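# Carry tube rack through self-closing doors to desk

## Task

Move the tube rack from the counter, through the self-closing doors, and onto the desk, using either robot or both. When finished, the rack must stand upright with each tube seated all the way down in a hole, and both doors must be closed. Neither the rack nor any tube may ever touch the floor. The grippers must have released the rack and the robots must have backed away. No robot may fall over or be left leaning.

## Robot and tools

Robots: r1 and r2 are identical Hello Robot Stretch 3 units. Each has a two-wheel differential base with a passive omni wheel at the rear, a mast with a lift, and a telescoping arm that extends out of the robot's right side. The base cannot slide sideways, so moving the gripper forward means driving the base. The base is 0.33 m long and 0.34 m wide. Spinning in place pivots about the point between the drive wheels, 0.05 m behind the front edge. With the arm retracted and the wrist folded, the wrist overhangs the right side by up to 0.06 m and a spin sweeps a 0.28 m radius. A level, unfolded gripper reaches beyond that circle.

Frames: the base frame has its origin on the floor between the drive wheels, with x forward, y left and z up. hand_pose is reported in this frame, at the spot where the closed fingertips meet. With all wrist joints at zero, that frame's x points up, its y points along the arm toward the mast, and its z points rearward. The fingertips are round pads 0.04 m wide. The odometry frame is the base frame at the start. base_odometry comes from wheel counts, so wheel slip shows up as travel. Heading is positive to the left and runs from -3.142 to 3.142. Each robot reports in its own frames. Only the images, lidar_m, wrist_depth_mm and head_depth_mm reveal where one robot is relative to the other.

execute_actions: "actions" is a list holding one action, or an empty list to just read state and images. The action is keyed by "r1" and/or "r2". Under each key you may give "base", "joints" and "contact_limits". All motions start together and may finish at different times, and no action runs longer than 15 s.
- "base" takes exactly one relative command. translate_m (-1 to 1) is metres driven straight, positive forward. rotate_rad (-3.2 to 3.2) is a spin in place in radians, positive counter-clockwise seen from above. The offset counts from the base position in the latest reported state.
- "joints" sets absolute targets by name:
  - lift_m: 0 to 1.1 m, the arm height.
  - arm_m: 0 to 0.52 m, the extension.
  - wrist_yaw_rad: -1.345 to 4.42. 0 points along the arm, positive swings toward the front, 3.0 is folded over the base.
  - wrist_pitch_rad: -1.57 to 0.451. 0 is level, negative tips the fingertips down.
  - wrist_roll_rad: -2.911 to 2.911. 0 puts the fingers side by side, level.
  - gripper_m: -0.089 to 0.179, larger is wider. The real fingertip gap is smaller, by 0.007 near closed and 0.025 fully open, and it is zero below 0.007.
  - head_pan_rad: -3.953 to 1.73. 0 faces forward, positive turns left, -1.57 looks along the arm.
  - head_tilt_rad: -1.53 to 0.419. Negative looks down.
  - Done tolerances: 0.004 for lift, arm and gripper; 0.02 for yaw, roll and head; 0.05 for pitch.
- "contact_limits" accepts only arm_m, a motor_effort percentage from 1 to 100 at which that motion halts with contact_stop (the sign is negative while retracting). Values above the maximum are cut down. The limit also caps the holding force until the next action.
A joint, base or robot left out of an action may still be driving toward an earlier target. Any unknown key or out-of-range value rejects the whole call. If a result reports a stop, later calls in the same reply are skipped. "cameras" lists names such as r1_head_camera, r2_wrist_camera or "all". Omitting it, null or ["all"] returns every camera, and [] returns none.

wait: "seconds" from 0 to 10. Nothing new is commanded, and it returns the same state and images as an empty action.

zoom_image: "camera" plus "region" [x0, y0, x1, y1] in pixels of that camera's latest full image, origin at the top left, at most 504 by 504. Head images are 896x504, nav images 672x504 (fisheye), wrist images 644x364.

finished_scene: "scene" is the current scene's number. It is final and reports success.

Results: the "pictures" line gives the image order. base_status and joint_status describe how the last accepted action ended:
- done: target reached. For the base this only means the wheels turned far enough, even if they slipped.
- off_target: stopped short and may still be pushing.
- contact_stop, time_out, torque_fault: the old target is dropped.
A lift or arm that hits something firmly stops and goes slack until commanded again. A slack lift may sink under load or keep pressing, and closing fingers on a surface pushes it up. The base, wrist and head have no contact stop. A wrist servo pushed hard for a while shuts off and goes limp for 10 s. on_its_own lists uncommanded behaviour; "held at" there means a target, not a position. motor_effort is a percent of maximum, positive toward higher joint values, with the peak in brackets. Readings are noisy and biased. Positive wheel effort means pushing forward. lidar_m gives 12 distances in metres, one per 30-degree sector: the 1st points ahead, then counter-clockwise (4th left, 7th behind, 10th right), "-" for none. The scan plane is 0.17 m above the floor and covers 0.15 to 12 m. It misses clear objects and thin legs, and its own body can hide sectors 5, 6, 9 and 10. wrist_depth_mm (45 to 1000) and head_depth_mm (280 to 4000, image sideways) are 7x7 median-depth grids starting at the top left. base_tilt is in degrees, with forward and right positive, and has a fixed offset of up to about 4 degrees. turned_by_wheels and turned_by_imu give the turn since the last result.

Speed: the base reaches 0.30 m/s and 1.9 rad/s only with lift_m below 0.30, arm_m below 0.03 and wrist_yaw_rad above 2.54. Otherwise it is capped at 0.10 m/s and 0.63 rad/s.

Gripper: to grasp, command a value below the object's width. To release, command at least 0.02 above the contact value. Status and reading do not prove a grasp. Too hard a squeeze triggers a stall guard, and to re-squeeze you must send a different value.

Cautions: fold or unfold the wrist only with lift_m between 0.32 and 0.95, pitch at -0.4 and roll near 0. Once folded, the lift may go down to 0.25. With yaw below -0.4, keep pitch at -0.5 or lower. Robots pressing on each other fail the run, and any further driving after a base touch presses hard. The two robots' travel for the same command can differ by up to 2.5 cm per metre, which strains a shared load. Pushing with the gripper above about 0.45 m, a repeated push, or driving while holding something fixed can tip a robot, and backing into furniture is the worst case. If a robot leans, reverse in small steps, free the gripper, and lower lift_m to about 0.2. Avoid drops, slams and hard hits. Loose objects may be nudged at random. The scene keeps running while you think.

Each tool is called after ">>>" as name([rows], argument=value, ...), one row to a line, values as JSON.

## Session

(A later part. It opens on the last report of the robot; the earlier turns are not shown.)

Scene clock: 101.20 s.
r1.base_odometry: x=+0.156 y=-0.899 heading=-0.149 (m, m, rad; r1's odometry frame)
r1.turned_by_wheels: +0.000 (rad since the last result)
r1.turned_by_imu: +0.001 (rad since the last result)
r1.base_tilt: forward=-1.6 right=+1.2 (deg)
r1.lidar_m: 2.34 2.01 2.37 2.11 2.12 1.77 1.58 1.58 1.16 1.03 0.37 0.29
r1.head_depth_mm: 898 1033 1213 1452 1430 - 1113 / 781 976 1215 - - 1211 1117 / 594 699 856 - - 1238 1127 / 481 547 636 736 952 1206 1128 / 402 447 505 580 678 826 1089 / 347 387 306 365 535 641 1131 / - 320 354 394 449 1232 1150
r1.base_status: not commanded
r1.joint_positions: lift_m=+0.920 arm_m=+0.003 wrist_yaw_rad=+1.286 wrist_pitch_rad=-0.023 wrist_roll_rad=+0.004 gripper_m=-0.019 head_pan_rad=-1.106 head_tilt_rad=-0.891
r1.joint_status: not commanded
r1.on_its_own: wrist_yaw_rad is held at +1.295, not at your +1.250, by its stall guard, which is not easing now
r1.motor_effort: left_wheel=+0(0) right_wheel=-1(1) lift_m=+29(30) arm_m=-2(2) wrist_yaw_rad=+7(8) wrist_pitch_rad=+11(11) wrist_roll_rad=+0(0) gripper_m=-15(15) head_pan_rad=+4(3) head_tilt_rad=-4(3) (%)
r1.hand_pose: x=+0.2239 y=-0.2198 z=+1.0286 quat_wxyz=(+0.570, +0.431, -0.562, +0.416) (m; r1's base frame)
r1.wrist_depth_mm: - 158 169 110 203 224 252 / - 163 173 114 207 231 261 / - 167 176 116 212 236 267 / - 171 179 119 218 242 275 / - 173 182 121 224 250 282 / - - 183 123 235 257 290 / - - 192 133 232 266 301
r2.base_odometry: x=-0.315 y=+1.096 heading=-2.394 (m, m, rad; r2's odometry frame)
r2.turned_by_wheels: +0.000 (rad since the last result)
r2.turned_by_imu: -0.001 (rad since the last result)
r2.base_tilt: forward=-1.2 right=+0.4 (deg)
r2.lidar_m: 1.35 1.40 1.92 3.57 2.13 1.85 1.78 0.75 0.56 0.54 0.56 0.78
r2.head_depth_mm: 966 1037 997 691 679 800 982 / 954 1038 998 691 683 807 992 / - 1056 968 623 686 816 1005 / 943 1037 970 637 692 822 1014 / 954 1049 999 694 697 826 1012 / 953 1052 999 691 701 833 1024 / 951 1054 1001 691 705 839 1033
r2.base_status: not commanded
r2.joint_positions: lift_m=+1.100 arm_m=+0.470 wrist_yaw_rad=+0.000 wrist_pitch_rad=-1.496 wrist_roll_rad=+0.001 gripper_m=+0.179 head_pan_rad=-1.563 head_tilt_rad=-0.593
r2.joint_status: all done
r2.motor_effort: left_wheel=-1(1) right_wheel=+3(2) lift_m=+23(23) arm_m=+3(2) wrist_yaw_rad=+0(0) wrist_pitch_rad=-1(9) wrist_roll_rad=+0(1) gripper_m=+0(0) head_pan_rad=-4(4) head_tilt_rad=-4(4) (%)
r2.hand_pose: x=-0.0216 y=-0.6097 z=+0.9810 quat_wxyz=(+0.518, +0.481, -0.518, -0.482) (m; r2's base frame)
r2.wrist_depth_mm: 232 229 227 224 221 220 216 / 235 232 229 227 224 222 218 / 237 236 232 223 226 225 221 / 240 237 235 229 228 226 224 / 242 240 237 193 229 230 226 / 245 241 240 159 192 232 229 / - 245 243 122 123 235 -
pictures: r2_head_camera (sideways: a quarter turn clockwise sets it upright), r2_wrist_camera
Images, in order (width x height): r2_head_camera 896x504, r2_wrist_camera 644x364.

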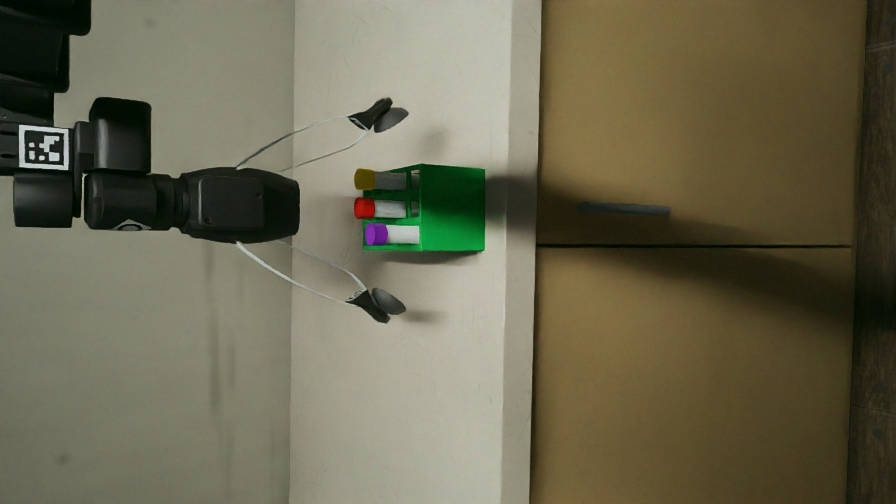

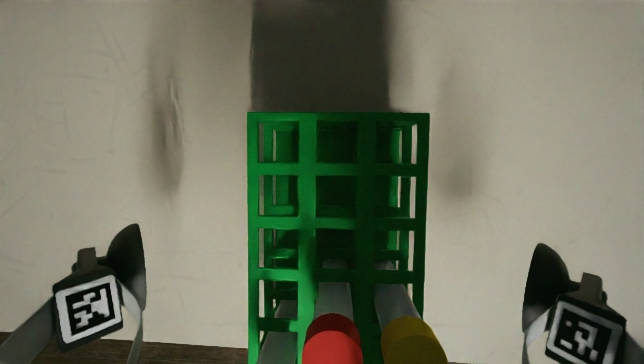

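>>> execute_actions([
  {"r2":{"joints":{"lift_m":1.069,"arm_m":0.479,"gripper_m":0.13}}},
], cameras=["r2_wrist_camera"])

>>> execute_actions([
  {"r2":{"joints":{"gripper_m":0.045}}},
], cameras=["r2_wrist_camera"])

>>> execute_actions([
  {"r2":{"joints":{"lift_m":1.1}}},
], cameras=["r2_wrist_camera","r2_head_camera"])

Scene clock: 102.40 s.
r1.base_odometry: x=+0.156 y=-0.899 heading=-0.149 (m, m, rad; r1's odometry frame)
r1.turned_by_wheels: +0.000 (rad since the last result)
r1.turned_by_imu: +0.000 (rad since the last result)
r1.base_tilt: forward=-1.6 right=+1.2 (deg)
r1.lidar_m: 2.34 2.00 2.37 2.11 2.11 1.77 1.58 1.58 1.16 1.03 0.37 0.29
r1.head_depth_mm: 899 1026 1210 1446 1436 - 1126 / 783 983 1221 - - 1217 1127 / 595 700 853 - - 1237 1122 / 479 546 637 734 955 1193 1131 / 402 448 506 580 679 830 1087 / 348 387 306 365 534 640 1128 / - 320 354 394 448 1237 1143
r1.base_status: not commanded
r1.joint_positions: lift_m=+0.920 arm_m=+0.003 wrist_yaw_rad=+1.286 wrist_pitch_rad=-0.023 wrist_roll_rad=+0.004 gripper_m=-0.019 head_pan_rad=-1.106 head_tilt_rad=-0.891
r1.joint_status: not commanded
r1.on_its_own: wrist_yaw_rad is held at +1.295, not at your +1.250, by its stall guard, which is not easing now
r1.motor_effort: left_wheel=+0(1) right_wheel=-1(1) lift_m=+29(29) arm_m=-2(2) wrist_yaw_rad=+7(7) wrist_pitch_rad=+11(11) wrist_roll_rad=+0(0) gripper_m=-15(15) head_pan_rad=+3(3) head_tilt_rad=-4(3) (%)
r1.hand_pose: x=+0.2239 y=-0.2198 z=+1.0286 quat_wxyz=(+0.570, +0.431, -0.562, +0.416) (m; r1's base frame)
r1.wrist_depth_mm: - 159 169 111 203 225 254 / - 163 173 114 207 231 261 / - 166 175 116 212 237 267 / - 171 179 119 217 243 275 / - 174 182 121 223 249 284 / - - 183 123 235 256 292 / - - 192 133 231 264 302
r2.base_odometry: x=-0.315 y=+1.096 heading=-2.394 (m, m, rad; r2's odometry frame)
r2.turned_by_wheels: +0.000 (rad since the last result)
r2.turned_by_imu: +0.000 (rad since the last result)
r2.base_tilt: forward=-1.1 right=+0.4 (deg)
r2.lidar_m: 1.35 1.40 1.92 3.56 2.13 1.85 1.78 0.75 0.56 0.54 0.56 0.78
r2.head_depth_mm: 908 1048 995 693 680 801 982 / 916 1054 1000 692 683 808 991 / 919 1056 938 622 685 813 1000 / 947 1051 939 635 693 819 1008 / 947 1046 1001 695 696 829 1014 / 953 1050 1001 691 703 833 1027 / 958 1053 1005 692 704 843 1037
r2.base_status: not commanded
r2.joint_positions: lift_m=+1.069 arm_m=+0.479 wrist_yaw_rad=+0.000 wrist_pitch_rad=-1.497 wrist_roll_rad=+0.001 gripper_m=+0.130 head_pan_rad=-1.563 head_tilt_rad=-0.593
r2.joint_status: all done
r2.motor_effort: left_wheel=-1(1) right_wheel=+2(2) lift_m=+13(20) arm_m=+3(2) wrist_yaw_rad=+0(0) wrist_pitch_rad=-1(1) wrist_roll_rad=+0(0) gripper_m=+0(84) head_pan_rad=-4(3) head_tilt_rad=-3(4) (%)
r2.hand_pose: x=-0.0216 y=-0.6186 z=+0.9507 quat_wxyz=(+0.518, +0.481, -0.518, -0.482) (m; r2's base frame)
r2.wrist_depth_mm: 201 199 197 195 192 189 188 / 203 202 199 196 194 192 189 / 206 204 200 196 195 194 193 / 210 206 202 125 124 196 195 / 211 209 202 127 162 198 196 / 213 211 204 129 163 - 199 / 215 214 169 129 128 204 201
pictures: r2_wrist_camera
Images, in order (width x height): r2_wrist_camera 644x364.

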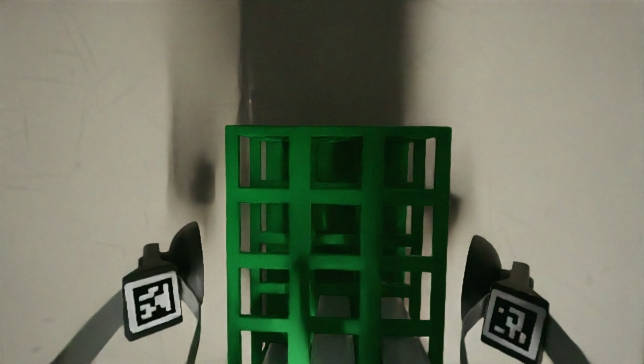

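Scene clock: 103.73 s.
r1.base_odometry: x=+0.156 y=-0.899 heading=-0.149 (m, m, rad; r1's odometry frame)
r1.turned_by_wheels: +0.000 (rad since the last result)
r1.turned_by_imu: +0.000 (rad since the last result)
r1.base_tilt: forward=-1.5 right=+1.2 (deg)
r1.lidar_m: 2.35 2.01 2.37 2.11 2.12 1.76 1.58 1.59 1.17 1.03 0.37 0.29
r1.head_depth_mm: 897 1030 1207 1450 1426 - 1120 / 781 980 1217 - - 1220 1122 / 593 702 854 - - 1237 1130 / 480 546 635 733 960 1204 1126 / 402 448 506 581 681 828 1090 / 347 387 306 366 534 640 1120 / - 320 354 394 449 1234 1145
r1.base_status: not commanded
r1.joint_positions: lift_m=+0.920 arm_m=+0.003 wrist_yaw_rad=+1.286 wrist_pitch_rad=-0.023 wrist_roll_rad=+0.004 gripper_m=-0.019 head_pan_rad=-1.106 head_tilt_rad=-0.891
r1.joint_status: not commanded
r1.on_its_own: wrist_yaw_rad is held at +1.295, not at your +1.250, by its stall guard, which is not easing now
r1.motor_effort: left_wheel=-1(1) right_wheel=-1(1) lift_m=+29(29) arm_m=-2(2) wrist_yaw_rad=+7(6) wrist_pitch_rad=+11(11) wrist_roll_rad=+0(0) gripper_m=-15(15) head_pan_rad=+4(4) head_tilt_rad=-3(3) (%)
r1.hand_pose: x=+0.2239 y=-0.2198 z=+1.0286 quat_wxyz=(+0.570, +0.431, -0.562, +0.416) (m; r1's base frame)
r1.wrist_depth_mm: - 159 169 111 202 225 253 / - 163 172 114 207 229 259 / - 166 176 116 211 236 267 / - 171 180 119 216 243 273 / - 174 182 121 222 249 284 / - - 182 122 235 257 292 / - - 192 133 233 265 301
r2.base_odometry: x=-0.315 y=+1.096 heading=-2.394 (m, m, rad; r2's odometry frame)
r2.turned_by_wheels: +0.000 (rad since the last result)
r2.turned_by_imu: +0.000 (rad since the last result)
r2.base_tilt: forward=-1.2 right=+0.4 (deg)
r2.lidar_m: 1.35 1.40 1.92 3.56 2.14 1.85 1.79 0.76 0.56 0.54 0.56 0.78
r2.head_depth_mm: 908 1053 999 690 678 802 981 / 919 1057 1003 695 684 808 986 / 919 1056 943 623 685 813 999 / 948 1048 942 622 691 821 1011 / 948 1052 1002 693 699 828 1015 / 954 1051 1004 696 702 832 1031 / 958 1061 998 692 706 840 1039
r2.base_status: not commanded
r2.joint_positions: lift_m=+1.069 arm_m=+0.479 wrist_yaw_rad=+0.000 wrist_pitch_rad=-1.498 wrist_roll_rad=+0.001 gripper_m=+0.046 head_pan_rad=-1.563 head_tilt_rad=-0.593
r2.joint_status: all done
r2.motor_effort: left_wheel=-1(1) right_wheel=+2(3) lift_m=+14(14) arm_m=+3(3) wrist_yaw_rad=+0(0) wrist_pitch_rad=+0(1) wrist_roll_rad=+0(1) gripper_m=-19(91) head_pan_rad=-3(4) head_tilt_rad=-3(2) (%)
r2.hand_pose: x=-0.0216 y=-0.6183 z=+0.9507 quat_wxyz=(+0.518, +0.481, -0.518, -0.482) (m; r2's base frame)
r2.wrist_depth_mm: 204 201 198 196 194 192 190 / 206 204 200 198 195 194 191 / 208 206 203 199 197 196 193 / 210 208 204 127 126 198 195 / 212 210 204 164 162 200 198 / 214 213 168 166 129 201 200 / 218 215 191 130 130 204 202
pictures: r2_wrist_camera
Images, in order (width x height): r2_wrist_camera 644x364.

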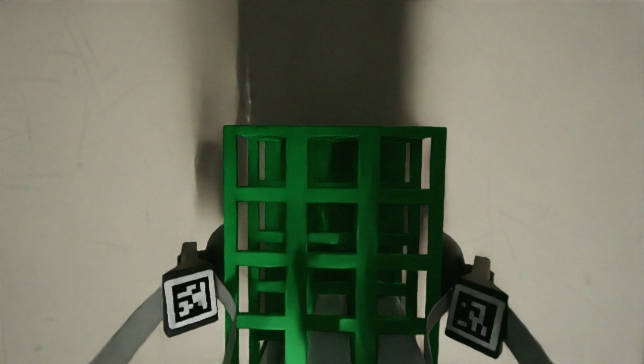

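Scene clock: 105.10 s.
r1.base_odometry: x=+0.156 y=-0.899 heading=-0.149 (m, m, rad; r1's odometry frame)
r1.turned_by_wheels: +0.000 (rad since the last result)
r1.turned_by_imu: +0.000 (rad since the last result)
r1.base_tilt: forward=-1.6 right=+1.2 (deg)
r1.lidar_m: 2.34 2.00 2.37 2.11 2.12 1.77 1.58 1.58 1.16 1.03 0.37 0.29
r1.head_depth_mm: 894 1024 1203 1444 1434 - 1115 / 782 982 1220 - - 1214 1124 / 595 701 857 - - 1235 1129 / 480 547 633 735 957 1199 1134 / 402 447 504 581 679 831 1096 / 347 387 306 366 535 641 1130 / - 321 353 395 448 1236 1148
r1.base_status: not commanded
r1.joint_positions: lift_m=+0.920 arm_m=+0.003 wrist_yaw_rad=+1.286 wrist_pitch_rad=-0.023 wrist_roll_rad=+0.004 gripper_m=-0.019 head_pan_rad=-1.106 head_tilt_rad=-0.891
r1.joint_status: not commanded
r1.on_its_own: wrist_yaw_rad is held at +1.295, not at your +1.250, by its stall guard, which is not easing now
r1.motor_effort: left_wheel=+0(0) right_wheel=-1(1) lift_m=+30(29) arm_m=-2(2) wrist_yaw_rad=+7(6) wrist_pitch_rad=+11(12) wrist_roll_rad=+0(0) gripper_m=-15(15) head_pan_rad=+4(3) head_tilt_rad=-3(3) (%)
r1.hand_pose: x=+0.2239 y=-0.2198 z=+1.0286 quat_wxyz=(+0.570, +0.431, -0.562, +0.416) (m; r1's base frame)
r1.wrist_depth_mm: - 158 170 111 203 226 252 / - 163 171 113 207 231 261 / - 166 176 116 212 236 267 / - 170 180 119 217 242 274 / - 174 182 121 223 248 284 / - - 183 123 234 255 291 / - - 191 134 232 266 303
r2.base_odometry: x=-0.315 y=+1.096 heading=-2.394 (m, m, rad; r2's odometry frame)
r2.turned_by_wheels: +0.000 (rad since the last result)
r2.turned_by_imu: +0.000 (rad since the last result)
r2.base_tilt: forward=-1.2 right=+0.4 (deg)
r2.lidar_m: 1.35 1.41 1.92 3.57 2.13 1.85 1.78 0.76 0.56 0.54 0.56 0.78
r2.head_depth_mm: 961 1040 998 692 678 801 982 / 954 1040 998 690 683 804 991 / - 1054 975 610 686 814 1000 / 950 1039 1003 619 693 821 1013 / 951 1047 1002 693 696 825 1016 / 954 1054 1002 695 701 835 1031 / 953 1058 1000 693 704 838 1039
r2.base_status: not commanded
r2.joint_positions: lift_m=+1.100 arm_m=+0.479 wrist_yaw_rad=+0.000 wrist_pitch_rad=-1.499 wrist_roll_rad=+0.001 gripper_m=+0.045 head_pan_rad=-1.563 head_tilt_rad=-0.593
r2.joint_status: all done
r2.motor_effort: left_wheel=-1(2) right_wheel=+2(2) lift_m=+24(22) arm_m=+3(3) wrist_yaw_rad=+0(0) wrist_pitch_rad=+0(0) wrist_roll_rad=+0(1) gripper_m=-10(19) head_pan_rad=-3(2) head_tilt_rad=-3(2) (%)
r2.hand_pose: x=-0.0216 y=-0.6182 z=+0.9810 quat_wxyz=(+0.518, +0.482, -0.517, -0.482) (m; r2's base frame)
r2.wrist_depth_mm: 231 229 226 223 221 218 217 / 235 233 229 226 225 221 218 / 237 235 232 211 225 225 221 / 240 238 234 142 210 227 224 / 243 240 238 144 215 229 226 / 247 243 148 147 174 232 228 / 250 246 243 147 147 233 231
pictures: r2_head_camera (sideways: a quarter turn clockwise sets it upright), r2_wrist_camera
Images, in order (width x height): r2_head_camera 896x504, r2_wrist_camera 644x364.

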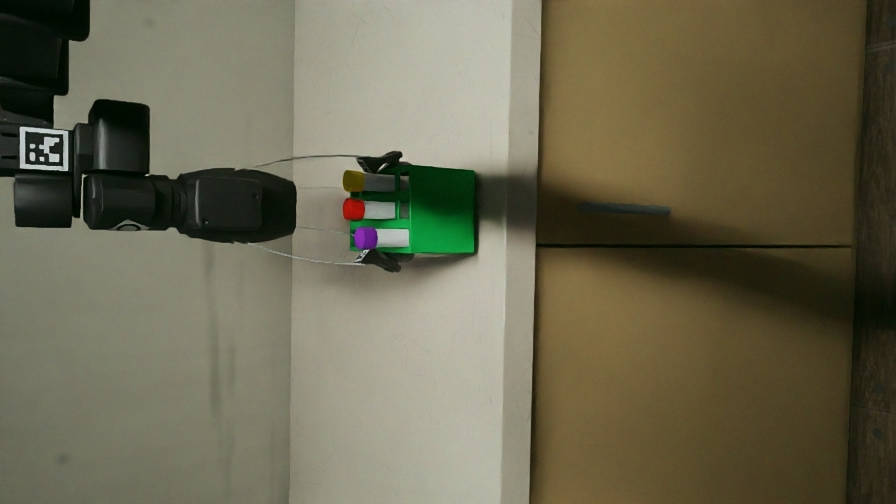

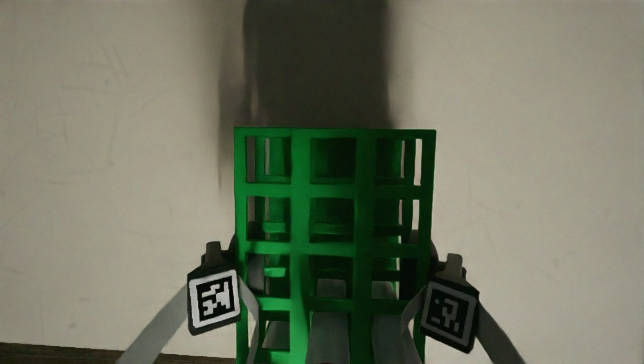

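>>> execute_actions([
  {"r2":{"joints":{"arm_m":0.2,"gripper_m":0.035,"head_pan_rad":0,"head_tilt_rad":-0.4}}},
], cameras=["r2_wrist_camera"])

>>> execute_actions([
  {"r2":{"base":{"rotate_rad":2.24},"joints":{"arm_m":0,"lift_m":0.95}}},
], cameras=[])

>>> execute_actions([
  {"r2":{"base":{"translate_m":1}}},
], cameras=["r2_nav_camera"])

>>> execute_actions([
  {"r2":{"base":{"translate_m":0.8}}},
], cameras=[])

>>> execute_actions([
  {"r2":{"base":{"rotate_rad":0.85}}},
], cameras=["r2_wrist_camera","r2_head_camera","r2_nav_camera"])

Scene clock: 108.63 s.
r1.base_odometry: x=+0.156 y=-0.899 heading=-0.149 (m, m, rad; r1's odometry frame)
r1.turned_by_wheels: +0.000 (rad since the last result)
r1.turned_by_imu: +0.001 (rad since the last result)
r1.base_tilt: forward=-1.6 right=+1.2 (deg)
r1.lidar_m: 2.34 2.01 2.37 2.11 2.12 1.77 1.57 1.58 1.16 1.03 0.37 0.29
r1.head_depth_mm: 900 1028 1202 1457 1418 - 1116 / 781 979 1215 - - 1205 1119 / 595 700 855 - - 1232 1128 / 478 548 635 738 956 1194 1122 / 402 449 506 581 678 827 1090 / 348 387 306 365 533 643 1122 / - 320 353 395 447 1241 1144
r1.base_status: not commanded
r1.joint_positions: lift_m=+0.920 arm_m=+0.003 wrist_yaw_rad=+1.286 wrist_pitch_rad=-0.023 wrist_roll_rad=+0.004 gripper_m=-0.019 head_pan_rad=-1.106 head_tilt_rad=-0.891
r1.joint_status: not commanded
r1.on_its_own: wrist_yaw_rad is held at +1.295, not at your +1.250, by its stall guard, which is not easing now
r1.motor_effort: left_wheel=-1(1) right_wheel=-1(1) lift_m=+30(30) arm_m=-1(2) wrist_yaw_rad=+6(6) wrist_pitch_rad=+11(11) wrist_roll_rad=+0(0) gripper_m=-15(15) head_pan_rad=+4(3) head_tilt_rad=-4(3) (%)
r1.hand_pose: x=+0.2239 y=-0.2198 z=+1.0286 quat_wxyz=(+0.570, +0.431, -0.562, +0.416) (m; r1's base frame)
r1.wrist_depth_mm: - 159 170 111 203 224 254 / - 163 172 114 208 230 260 / - 166 176 116 211 237 267 / - 171 179 119 216 243 276 / - 174 182 121 224 249 284 / - - 183 123 235 256 292 / - - 192 133 232 265 303
r2.base_odometry: x=-0.315 y=+1.096 heading=-2.394 (m, m, rad; r2's odometry frame)
r2.turned_by_wheels: +0.000 (rad since the last result)
r2.turned_by_imu: -0.001 (rad since the last result)
r2.base_tilt: forward=-1.1 right=+0.4 (deg)
r2.lidar_m: 1.35 1.40 1.92 3.57 2.13 1.85 1.78 0.76 0.56 0.54 0.56 0.78
r2.head_depth_mm: 1118 1202 1302 1404 1540 1631 1368 / 1124 1203 1305 1407 1535 1645 1368 / 1123 1210 1297 1416 1548 1634 1363 / 1124 1205 1308 1422 1545 1639 1356 / 1128 1210 1306 1422 1551 1640 1358 / 1128 1213 1315 1426 1559 1646 1366 / 1127 1217 1312 1429 1562 1642 1360
r2.base_status: not commanded
r2.joint_positions: lift_m=+1.100 arm_m=+0.200 wrist_yaw_rad=+0.000 wrist_pitch_rad=-1.499 wrist_roll_rad=+0.001 gripper_m=+0.036 head_pan_rad=-0.007 head_tilt_rad=-0.408
r2.joint_status: all done
r2.motor_effort: left_wheel=-1(1) right_wheel=+2(2) lift_m=+25(24) arm_m=-3(4) wrist_yaw_rad=-1(0) wrist_pitch_rad=+0(0) wrist_roll_rad=+0(0) gripper_m=-14(58) head_pan_rad=+4(41) head_tilt_rad=+4(17) (%)
r2.hand_pose: x=-0.0216 y=-0.3396 z=+0.9810 quat_wxyz=(+0.518, +0.482, -0.517, -0.482) (m; r2's base frame)
r2.wrist_depth_mm: 431 421 409 392 386 374 360 / - 732 696 660 622 605 576 / - - - 212 - - - / - - - 142 211 - - / - - - 144 213 - - / - - 148 147 174 - - / - - - 147 147 - -
pictures: r2_wrist_camera
Images, in order (width x height): r2_wrist_camera 644x364.

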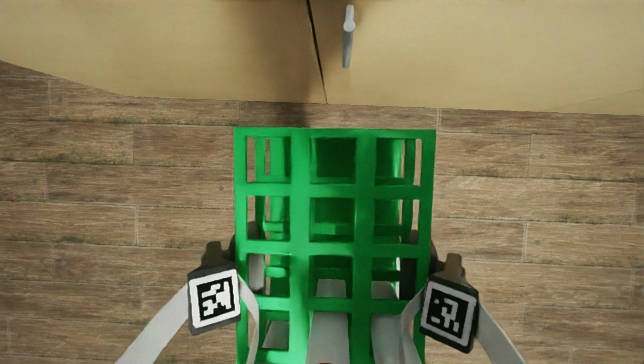

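Scene clock: 113.10 s.
r1.base_odometry: x=+0.156 y=-0.899 heading=-0.149 (m, m, rad; r1's odometry frame)
r1.turned_by_wheels: +0.000 (rad since the last result)
r1.turned_by_imu: +0.001 (rad since the last result)
r1.base_tilt: forward=-1.6 right=+1.2 (deg)
r1.lidar_m: 2.34 2.14 2.37 2.11 2.12 1.77 1.58 1.58 1.17 1.03 0.37 0.29
r1.head_depth_mm: 897 1027 1206 1448 1436 - 1112 / 777 981 1215 - - 1209 1126 / 593 700 853 - - 1230 1126 / 480 546 635 733 953 1195 1129 / 402 448 505 581 680 825 1091 / 347 387 306 366 534 641 1131 / - 320 354 395 448 1237 1143
r1.base_status: not commanded
r1.joint_positions: lift_m=+0.920 arm_m=+0.003 wrist_yaw_rad=+1.286 wrist_pitch_rad=-0.023 wrist_roll_rad=+0.004 gripper_m=-0.019 head_pan_rad=-1.106 head_tilt_rad=-0.891
r1.joint_status: not commanded
r1.on_its_own: wrist_yaw_rad is held at +1.295, not at your +1.250, by its stall guard, which is not easing now
r1.motor_effort: left_wheel=-1(1) right_wheel=-1(1) lift_m=+29(29) arm_m=-2(2) wrist_yaw_rad=+7(6) wrist_pitch_rad=+11(12) wrist_roll_rad=+0(0) gripper_m=-15(15) head_pan_rad=+3(3) head_tilt_rad=-3(3) (%)
r1.hand_pose: x=+0.2239 y=-0.2198 z=+1.0286 quat_wxyz=(+0.570, +0.431, -0.562, +0.416) (m; r1's base frame)
r1.wrist_depth_mm: - 159 170 111 202 225 252 / - 163 172 114 206 230 260 / - 166 176 117 212 237 268 / - 170 179 119 218 242 275 / - 174 181 121 223 250 283 / - - 182 123 234 256 290 / - - 191 134 233 266 302
r2.base_odometry: x=-0.315 y=+1.096 heading=-0.154 (m, m, rad; r2's odometry frame)
r2.turned_by_wheels: +2.240 (rad since the last result)
r2.turned_by_imu: +2.269 (rad since the last result)
r2.base_tilt: forward=-1.1 right=+0.4 (deg)
r2.lidar_m: 2.00 1.80 1.30 0.66 0.54 0.54 0.60 1.36 1.35 1.48 2.32 2.13
r2.head_depth_mm: 3227 3361 3620 3331 2173 1694 1372 / 1711 1857 3648 2931 2250 1696 1364 / 1838 1964 2115 2257 2236 1700 1366 / 2067 2218 2393 2584 2242 1697 1360 / 3112 3364 3640 3134 2249 1686 1370 / 3431 3680 - 3310 2256 1696 1368 / 3778 - - 2066 2117 1677 1351
r2.base_status: done
r2.joint_positions: lift_m=+0.950 arm_m=+0.000 wrist_yaw_rad=+0.000 wrist_pitch_rad=-1.498 wrist_roll_rad=+0.001 gripper_m=+0.036 head_pan_rad=-0.007 head_tilt_rad=-0.408
r2.joint_status: all done
r2.motor_effort: left_wheel=-2(5) right_wheel=+3(9) lift_m=+14(22) arm_m=-3(4) wrist_yaw_rad=+0(0) wrist_pitch_rad=+0(0) wrist_roll_rad=+0(0) gripper_m=-13(14) head_pan_rad=+4(3) head_tilt_rad=+3(3) (%)
r2.hand_pose: x=-0.0216 y=-0.1397 z=+0.8317 quat_wxyz=(+0.518, +0.481, -0.517, -0.482) (m; r2's base frame)
r2.wrist_depth_mm: 984 - 984 954 964 939 934 / - 997 998 975 971 974 941 / - - - 212 970 975 954 / - - - 142 174 992 966 / - - - 144 178 995 989 / - - 148 148 175 - 782 / - - - 147 146 900 702
pictures: none
No camera images: the call's "cameras" was empty. Leave "cameras" out to get every camera's image.

Scene clock: 124.07 s.
r1.base_odometry: x=+0.156 y=-0.899 heading=-0.149 (m, m, rad; r1's odometry frame)
r1.turned_by_wheels: +0.000 (rad since the last result)
r1.turned_by_imu: +0.003 (rad since the last result)
r1.base_tilt: forward=-1.5 right=+1.2 (deg)
r1.lidar_m: 1.38 1.23 2.37 2.11 2.12 1.76 1.58 1.58 1.16 1.03 0.37 0.29
r1.head_depth_mm: 898 1027 1209 1445 1428 - 1118 / 780 977 1219 - - 1217 1130 / 593 702 855 - - 1241 1134 / 479 546 636 735 954 1200 1126 / 402 447 506 583 679 832 1083 / 348 387 306 366 533 641 1130 / - 321 354 394 448 1238 1148
r1.base_status: not commanded
r1.joint_positions: lift_m=+0.920 arm_m=+0.003 wrist_yaw_rad=+1.286 wrist_pitch_rad=-0.023 wrist_roll_rad=+0.004 gripper_m=-0.019 head_pan_rad=-1.106 head_tilt_rad=-0.891
r1.joint_status: not commanded
r1.on_its_own: wrist_yaw_rad is held at +1.295, not at your +1.250, by its stall guard, which is not easing now
r1.motor_effort: left_wheel=+0(1) right_wheel=-1(1) lift_m=+29(29) arm_m=-2(2) wrist_yaw_rad=+7(7) wrist_pitch_rad=+11(12) wrist_roll_rad=+0(0) gripper_m=-15(15) head_pan_rad=+3(3) head_tilt_rad=-4(4) (%)
r1.hand_pose: x=+0.2239 y=-0.2198 z=+1.0286 quat_wxyz=(+0.570, +0.431, -0.562, +0.416) (m; r1's base frame)
r1.wrist_depth_mm: - 158 170 111 203 225 253 / - 163 172 114 207 230 260 / - 167 176 116 211 236 268 / - 170 179 119 217 242 277 / - 175 182 121 224 249 284 / - - 183 123 235 256 291 / - - 192 133 234 264 302
r2.base_odometry: x=+0.673 y=+0.942 heading=-0.154 (m, m, rad; r2's odometry frame)
r2.turned_by_wheels: +0.000 (rad since the last result)
r2.turned_by_imu: +0.004 (rad since the last result)
r2.base_tilt: forward=-1.2 right=+0.4 (deg)
r2.lidar_m: 1.13 1.16 1.15 1.27 1.31 1.31 1.45 2.00 1.98 2.19 2.84 1.04
r2.head_depth_mm: 891 936 986 1047 1130 1263 1321 / 974 1031 1095 1159 1244 1336 1363 / 1076 1152 1224 1318 1425 1535 1359 / 1203 1290 1386 1512 1662 1683 1370 / 1388 1500 1674 1823 2064 1690 1360 / 2368 2550 2843 3018 2237 1697 1356 / 2662 2868 3272 3320 2229 1703 1359
r2.base_status: done
r2.joint_positions: lift_m=+0.950 arm_m=+0.000 wrist_yaw_rad=+0.000 wrist_pitch_rad=-1.498 wrist_roll_rad=+0.001 gripper_m=+0.036 head_pan_rad=-0.007 head_tilt_rad=-0.408
r2.joint_status: not commanded
r2.motor_effort: left_wheel=-2(1) right_wheel=+2(8) lift_m=+14(14) arm_m=-4(3) wrist_yaw_rad=+1(0) wrist_pitch_rad=+0(0) wrist_roll_rad=+0(0) gripper_m=-15(14) head_pan_rad=+3(4) head_tilt_rad=+2(3) (%)
r2.hand_pose: x=-0.0216 y=-0.1397 z=+0.8317 quat_wxyz=(+0.518, +0.481, -0.517, -0.482) (m; r2's base frame)
r2.wrist_depth_mm: 999 994 990 973 967 947 923 / - 998 990 996 976 952 946 / - - - 212 973 961 956 / - - - 141 175 978 975 / - - - 143 178 986 978 / - - 148 148 175 - 1000 / - - - 147 147 - 986
pictures: r2_nav_camera (sideways: a quarter turn counterclockwise sets it upright)
Images, in order (width x height): r2_nav_camera 672x504.

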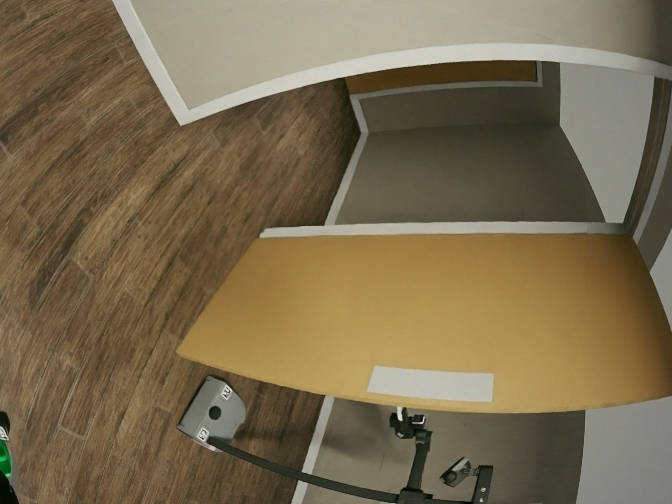

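Scene clock: 133.03 s.
r1.base_odometry: x=+0.156 y=-0.899 heading=-0.149 (m, m, rad; r1's odometry frame)
r1.turned_by_wheels: +0.000 (rad since the last result)
r1.turned_by_imu: +0.003 (rad since the last result)
r1.base_tilt: forward=-1.6 right=+1.2 (deg)
r1.lidar_m: 2.34 2.58 2.36 2.11 2.12 1.77 1.58 1.58 1.17 1.03 0.37 0.29
r1.head_depth_mm: 896 1026 1204 1458 1426 - 1118 / 780 974 1218 - - 1209 1121 / 594 701 857 - - 1234 1126 / 481 546 634 734 960 1201 1140 / 403 448 505 580 679 830 1100 / 348 387 306 365 535 639 1123 / - 320 355 394 450 1147 1145
r1.base_status: not commanded
r1.joint_positions: lift_m=+0.920 arm_m=+0.003 wrist_yaw_rad=+1.286 wrist_pitch_rad=-0.023 wrist_roll_rad=+0.004 gripper_m=-0.019 head_pan_rad=-1.106 head_tilt_rad=-0.891
r1.joint_status: not commanded
r1.on_its_own: wrist_yaw_rad is held at +1.295, not at your +1.250, by its stall guard, which is not easing now
r1.motor_effort: left_wheel=-1(0) right_wheel=-1(1) lift_m=+30(29) arm_m=-2(1) wrist_yaw_rad=+7(7) wrist_pitch_rad=+11(11) wrist_roll_rad=+0(0) gripper_m=-15(15) head_pan_rad=+3(3) head_tilt_rad=-3(3) (%)
r1.hand_pose: x=+0.2239 y=-0.2198 z=+1.0286 quat_wxyz=(+0.570, +0.431, -0.562, +0.416) (m; r1's base frame)
r1.wrist_depth_mm: - 159 169 111 202 225 252 / - 163 172 114 208 230 261 / - 166 176 116 212 236 267 / - 170 179 119 216 243 275 / - 174 182 121 225 249 284 / - - 182 122 235 256 293 / - - 192 133 233 264 301
r2.base_odometry: x=+1.464 y=+0.820 heading=-0.154 (m, m, rad; r2's odometry frame)
r2.turned_by_wheels: +0.000 (rad since the last result)
r2.turned_by_imu: +0.003 (rad since the last result)
r2.base_tilt: forward=-1.2 right=+0.4 (deg)
r2.lidar_m: 0.50 2.05 0.72 0.70 1.11 1.92 2.13 2.51 2.49 0.84 0.41 0.41
r2.head_depth_mm: 372 393 414 438 465 496 532 / 408 432 459 489 522 562 608 / 451 481 513 551 596 648 708 / 505 543 584 633 695 765 849 / 573 620 677 745 827 929 1057 / 695 771 854 2023 2045 1629 1364 / 1735 1913 2121 2378 2227 1682 1359
r2.base_status: done
r2.joint_positions: lift_m=+0.950 arm_m=+0.000 wrist_yaw_rad=+0.000 wrist_pitch_rad=-1.498 wrist_roll_rad=+0.001 gripper_m=+0.036 head_pan_rad=-0.007 head_tilt_rad=-0.408
r2.joint_status: not commanded
r2.motor_effort: left_wheel=-2(4) right_wheel=+2(7) lift_m=+13(13) arm_m=-4(3) wrist_yaw_rad=+0(0) wrist_pitch_rad=+0(0) wrist_roll_rad=+0(0) gripper_m=-14(15) head_pan_rad=+3(4) head_tilt_rad=+3(4) (%)
r2.hand_pose: x=-0.0216 y=-0.1397 z=+0.8317 quat_wxyz=(+0.518, +0.481, -0.517, -0.482) (m; r2's base frame)
r2.wrist_depth_mm: 342 416 654 997 957 947 945 / 395 515 744 996 968 959 959 / 477 651 991 212 992 976 958 / 606 895 - 142 175 976 969 / 793 - - 144 177 - 974 / - - 148 148 174 996 971 / - - - 147 146 - -
pictures: none
No camera images: the call's "cameras" was empty. Leave "cameras" out to get every camera's image.

Scene clock: 135.33 s.
r1.base_odometry: x=+0.156 y=-0.899 heading=-0.149 (m, m, rad; r1's odometry frame)
r1.turned_by_wheels: +0.000 (rad since the last result)
r1.turned_by_imu: +0.001 (rad since the last result)
r1.base_tilt: forward=-1.6 right=+1.2 (deg)
r1.lidar_m: 0.83 2.58 2.36 2.11 2.12 1.77 1.58 1.58 1.17 1.03 0.37 0.29
r1.head_depth_mm: 898 1027 1205 1452 1428 - 1114 / 779 972 1216 - - 1208 1124 / 593 699 853 - - 1232 1121 / 479 545 637 734 955 1201 1129 / 402 448 506 582 680 830 1087 / 346 387 306 365 534 640 1124 / - 321 353 395 447 1105 1137
r1.base_status: not commanded
r1.joint_positions: lift_m=+0.920 arm_m=+0.003 wrist_yaw_rad=+1.286 wrist_pitch_rad=-0.023 wrist_roll_rad=+0.004 gripper_m=-0.019 head_pan_rad=-1.106 head_tilt_rad=-0.891
r1.joint_status: not commanded
r1.on_its_own: wrist_yaw_rad is held at +1.295, not at your +1.250, by its stall guard, which is not easing now
r1.motor_effort: left_wheel=-1(0) right_wheel=-1(1) lift_m=+29(29) arm_m=-2(2) wrist_yaw_rad=+7(7) wrist_pitch_rad=+11(11) wrist_roll_rad=+0(0) gripper_m=-15(15) head_pan_rad=+3(3) head_tilt_rad=-3(3) (%)
r1.hand_pose: x=+0.2239 y=-0.2198 z=+1.0286 quat_wxyz=(+0.570, +0.431, -0.562, +0.416) (m; r1's base frame)
r1.wrist_depth_mm: - 159 169 111 203 225 253 / - 163 172 114 207 230 260 / - 166 175 116 212 235 268 / - 171 179 119 218 243 276 / - 174 182 121 223 249 283 / - - 182 123 235 256 292 / - - 192 133 233 264 302
r2.base_odometry: x=+1.464 y=+0.820 heading=+0.696 (m, m, rad; r2's odometry frame)
r2.turned_by_wheels: +0.850 (rad since the last result)
r2.turned_by_imu: +0.860 (rad since the last result)
r2.base_tilt: forward=-1.2 right=+0.4 (deg)
r2.lidar_m: 2.97 0.70 0.88 1.92 1.98 2.60 2.49 2.58 0.41 0.41 0.45 0.69
r2.head_depth_mm: 2558 2714 2914 3141 2267 1704 1363 / 2525 2718 2914 3107 2248 1704 1368 / 2524 2719 2917 3115 2251 1688 1361 / 2524 2731 2941 3142 2238 1705 1362 / 2528 2727 2910 3147 2227 1698 1364 / 2489 2679 2926 3107 2239 1686 1365 / 2493 2646 2741 2744 2143 918 917
r2.base_status: done
r2.joint_positions: lift_m=+0.950 arm_m=+0.000 wrist_yaw_rad=+0.000 wrist_pitch_rad=-1.498 wrist_roll_rad=+0.001 gripper_m=+0.036 head_pan_rad=-0.007 head_tilt_rad=-0.408
r2.joint_status: not commanded
r2.motor_effort: left_wheel=-2(5) right_wheel=+3(8) lift_m=+14(14) arm_m=-3(4) wrist_yaw_rad=+0(0) wrist_pitch_rad=+0(0) wrist_roll_rad=+0(1) gripper_m=-14(14) head_pan_rad=+3(4) head_tilt_rad=+4(2) (%)
r2.hand_pose: x=-0.0216 y=-0.1397 z=+0.8317 quat_wxyz=(+0.518, +0.481, -0.517, -0.482) (m; r2's base frame)
r2.wrist_depth_mm: - 789 661 584 521 945 937 / - - - 956 925 965 957 / - - - 212 966 966 952 / - - - 142 176 980 968 / - - - 144 178 - 962 / - - 148 147 175 - 962 / - - - 147 147 - -
pictures: r2_head_camera (sideways: a quarter turn clockwise sets it upright), r2_nav_camera (sideways: a quarter turn counterclockwise sets it upright), r2_wrist_camera
Images, in order (width x height): r2_head_camera 896x504, r2_nav_camera 672x504, r2_wrist_camera 644x364.

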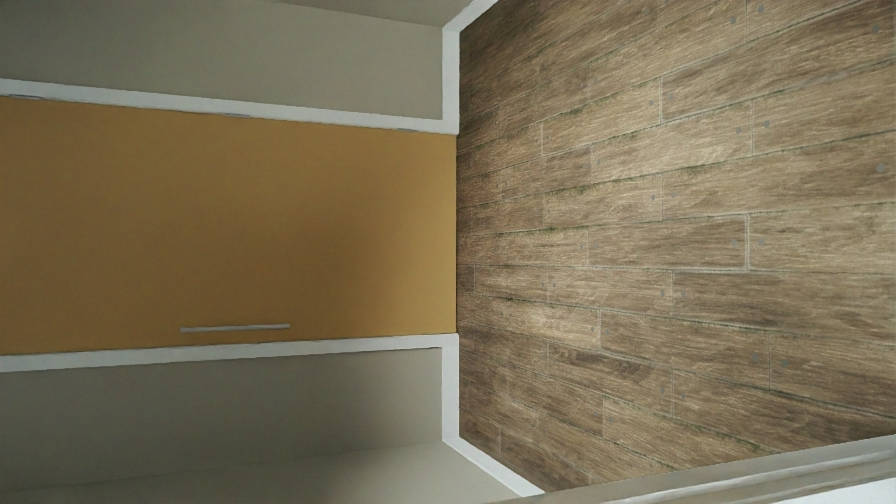

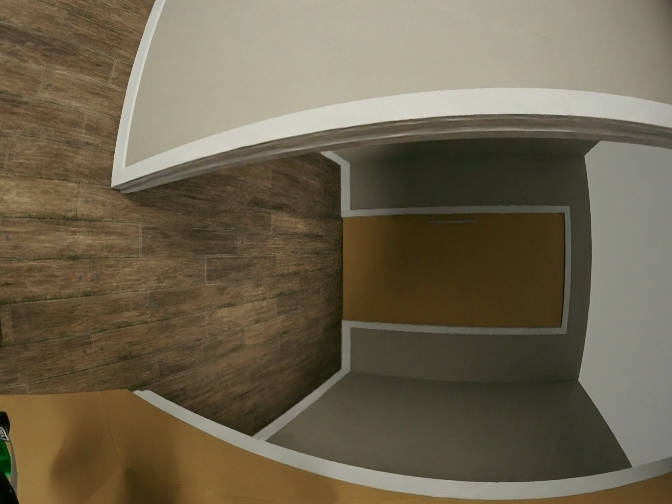

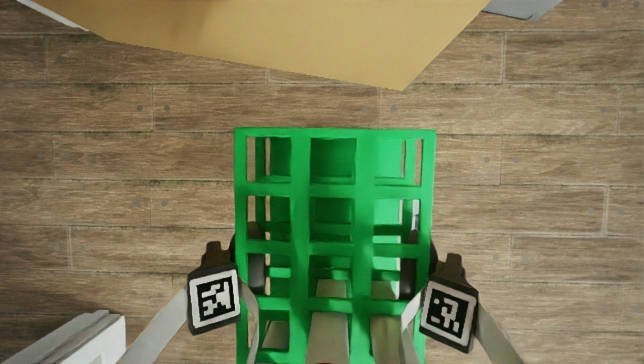

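>>> execute_actions([
  {"r2":{"base":{"rotate_rad":-0.57},"joints":{"head_tilt_rad":-1.1}},"r1":{"base":{"translate_m":-0.06}}},
], cameras=[])

>>> execute_actions([
  {"r2":{"base":{"translate_m":0.33}}},
], cameras=["r2_nav_camera"])

Scene clock: 137.77 s.
r1.base_odometry: x=+0.096 y=-0.890 heading=-0.149 (m, m, rad; r1's odometry frame)
r1.turned_by_wheels: +0.000 (rad since the last result)
r1.turned_by_imu: +0.001 (rad since the last result)
r1.base_tilt: forward=-1.6 right=+1.2 (deg)
r1.lidar_m: 0.94 2.65 2.36 2.10 2.11 1.70 1.52 1.53 1.18 1.05 0.37 0.28
r1.head_depth_mm: 917 1041 1218 1461 1450 - 1123 / 917 1065 1254 - - 1209 1115 / 690 817 1005 - - 1225 1126 / 525 594 693 776 1002 1221 1134 / 425 469 520 590 692 826 1085 / 366 405 303 433 525 632 1119 / - 323 354 385 435 1210 1146
r1.base_status: done
r1.joint_positions: lift_m=+0.920 arm_m=+0.003 wrist_yaw_rad=+1.241 wrist_pitch_rad=-0.022 wrist_roll_rad=+0.004 gripper_m=-0.019 head_pan_rad=-1.106 head_tilt_rad=-0.891
r1.joint_status: not commanded
r1.on_its_own: wrist_yaw_rad moved -0.045 to your old target +1.250
r1.motor_effort: left_wheel=-1(4) right_wheel=-2(13) lift_m=+29(30) arm_m=-2(2) wrist_yaw_rad=+4(23) wrist_pitch_rad=+11(11) wrist_roll_rad=+0(0) gripper_m=-15(17) head_pan_rad=+4(4) head_tilt_rad=-3(4) (%)
r1.hand_pose: x=+0.2204 y=-0.2308 z=+1.0287 quat_wxyz=(+0.579, +0.418, -0.572, +0.404) (m; r1's base frame)
r1.wrist_depth_mm: - 151 168 111 216 255 306 / - 153 171 114 222 261 316 / - 156 173 117 227 267 324 / - 161 177 119 232 274 338 / - 164 179 121 241 281 348 / - 168 178 123 256 291 362 / - 173 188 132 246 302 377
r2.base_odometry: x=+1.464 y=+0.820 heading=+0.126 (m, m, rad; r2's odometry frame)
r2.turned_by_wheels: -0.570 (rad since the last result)
r2.turned_by_imu: -0.578 (rad since the last result)
r2.base_tilt: forward=-1.1 right=+0.4 (deg)
r2.lidar_m: 0.67 2.97 0.70 0.85 1.92 1.96 2.58 2.49 2.54 0.48 0.46 0.48
r2.head_depth_mm: 572 643 738 861 1041 1166 370 / 657 755 884 1075 1260 1174 409 / 798 929 1112 1370 1294 1179 - / 2024 1834 1620 1439 1294 1193 - / 2151 1846 1609 1445 1307 1187 - / 2172 1855 1620 1446 1302 1188 1089 / 2175 1854 1639 1449 1308 1195 1096
r2.base_status: done
r2.joint_positions: lift_m=+0.950 arm_m=+0.000 wrist_yaw_rad=+0.000 wrist_pitch_rad=-1.498 wrist_roll_rad=+0.001 gripper_m=+0.036 head_pan_rad=-0.007 head_tilt_rad=-1.086
r2.joint_status: all done
r2.motor_effort: left_wheel=+0(4) right_wheel=-2(7) lift_m=+14(13) arm_m=-3(3) wrist_yaw_rad=+0(0) wrist_pitch_rad=+0(0) wrist_roll_rad=+0(0) gripper_m=-15(14) head_pan_rad=+4(4) head_tilt_rad=-5(31) (%)
r2.hand_pose: x=-0.0216 y=-0.1397 z=+0.8317 quat_wxyz=(+0.518, +0.481, -0.517, -0.482) (m; r2's base frame)
r2.wrist_depth_mm: 426 504 646 977 946 939 974 / 529 654 893 962 956 963 940 / 684 919 992 212 974 986 979 / 998 - - 142 175 984 965 / - - - 144 178 995 985 / - - 148 148 174 - 973 / - - - 148 146 - 993
pictures: none
No camera images: the call's "cameras" was empty. Leave "cameras" out to get every camera's image.

Scene clock: 142.03 s.
r1.base_odometry: x=+0.096 y=-0.890 heading=-0.149 (m, m, rad; r1's odometry frame)
r1.turned_by_wheels: +0.000 (rad since the last result)
r1.turned_by_imu: +0.001 (rad since the last result)
r1.base_tilt: forward=-1.6 right=+1.2 (deg)
r1.lidar_m: 2.36 2.64 2.36 2.11 2.11 1.71 1.52 1.53 1.18 1.05 0.37 0.28
r1.head_depth_mm: 913 1047 1222 1457 1460 - 1118 / 917 1061 1258 - - 1211 1123 / 688 819 1009 - - 1235 1127 / 527 595 693 780 1004 1219 1123 / 424 470 519 590 688 823 1086 / 367 405 303 433 525 632 1126 / - 323 354 386 436 1259 1147
r1.base_status: not commanded
r1.joint_positions: lift_m=+0.920 arm_m=+0.003 wrist_yaw_rad=+1.241 wrist_pitch_rad=-0.022 wrist_roll_rad=+0.004 gripper_m=-0.019 head_pan_rad=-1.106 head_tilt_rad=-0.891
r1.joint_status: not commanded
r1.motor_effort: left_wheel=-1(1) right_wheel=-2(2) lift_m=+29(29) arm_m=-2(2) wrist_yaw_rad=+5(5) wrist_pitch_rad=+11(11) wrist_roll_rad=+0(0) gripper_m=-15(15) head_pan_rad=+3(3) head_tilt_rad=-3(3) (%)
r1.hand_pose: x=+0.2204 y=-0.2308 z=+1.0287 quat_wxyz=(+0.579, +0.418, -0.572, +0.404) (m; r1's base frame)
r1.wrist_depth_mm: - 151 168 111 217 252 307 / - 153 170 114 222 260 315 / - 156 174 117 227 268 327 / - 161 176 119 232 275 338 / - 164 179 121 238 283 350 / - 168 178 123 256 292 361 / - 172 188 131 247 301 377
r2.base_odometry: x=+1.791 y=+0.861 heading=+0.126 (m, m, rad; r2's odometry frame)
r2.turned_by_wheels: +0.000 (rad since the last result)
r2.turned_by_imu: +0.001 (rad since the last result)
r2.base_tilt: forward=-1.2 right=+0.4 (deg)
r2.lidar_m: 0.44 2.70 1.68 0.60 1.13 2.14 2.83 2.76 0.42 0.31 0.30 0.32
r2.head_depth_mm: 366 412 473 551 664 837 370 / 421 483 567 688 868 1141 409 / 554 643 760 941 1240 1176 - / 1753 1855 1626 1432 1299 1185 - / 2034 1857 1615 1452 1306 1180 - / 2168 1865 1635 1440 1300 1189 1087 / 2182 1858 1621 1442 1307 1191 1090
r2.base_status: done
r2.joint_positions: lift_m=+0.950 arm_m=+0.000 wrist_yaw_rad=+0.000 wrist_pitch_rad=-1.498 wrist_roll_rad=+0.001 gripper_m=+0.036 head_pan_rad=-0.007 head_tilt_rad=-1.086
r2.joint_status: not commanded
r2.motor_effort: left_wheel=+1(5) right_wheel=-2(5) lift_m=+14(14) arm_m=-4(3) wrist_yaw_rad=+0(0) wrist_pitch_rad=+0(0) wrist_roll_rad=+0(0) gripper_m=-14(15) head_pan_rad=+3(3) head_tilt_rad=-6(4) (%)
r2.hand_pose: x=-0.0216 y=-0.1397 z=+0.8317 quat_wxyz=(+0.518, +0.481, -0.517, -0.482) (m; r2's base frame)
r2.wrist_depth_mm: 207 244 306 409 628 942 965 / 255 316 422 652 971 963 953 / 335 440 612 212 978 973 945 / 472 737 - 141 175 959 987 / - - - 144 178 - 974 / - - 148 148 175 976 989 / - - - 147 146 - 984
pictures: r2_nav_camera (sideways: a quarter turn counterclockwise sets it upright)
Images, in order (width x height): r2_nav_camera 672x504.

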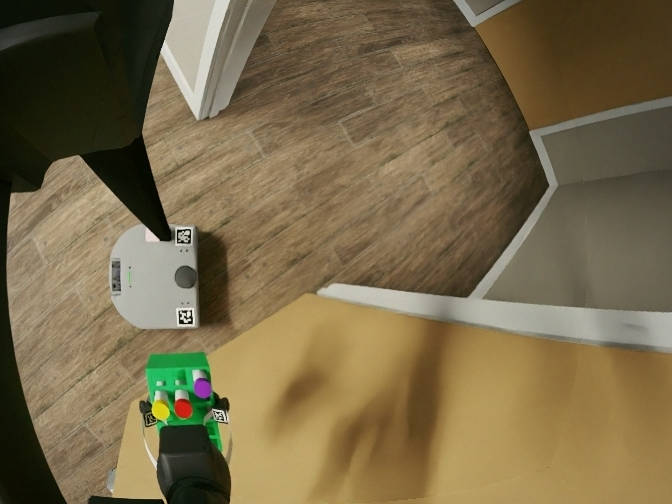

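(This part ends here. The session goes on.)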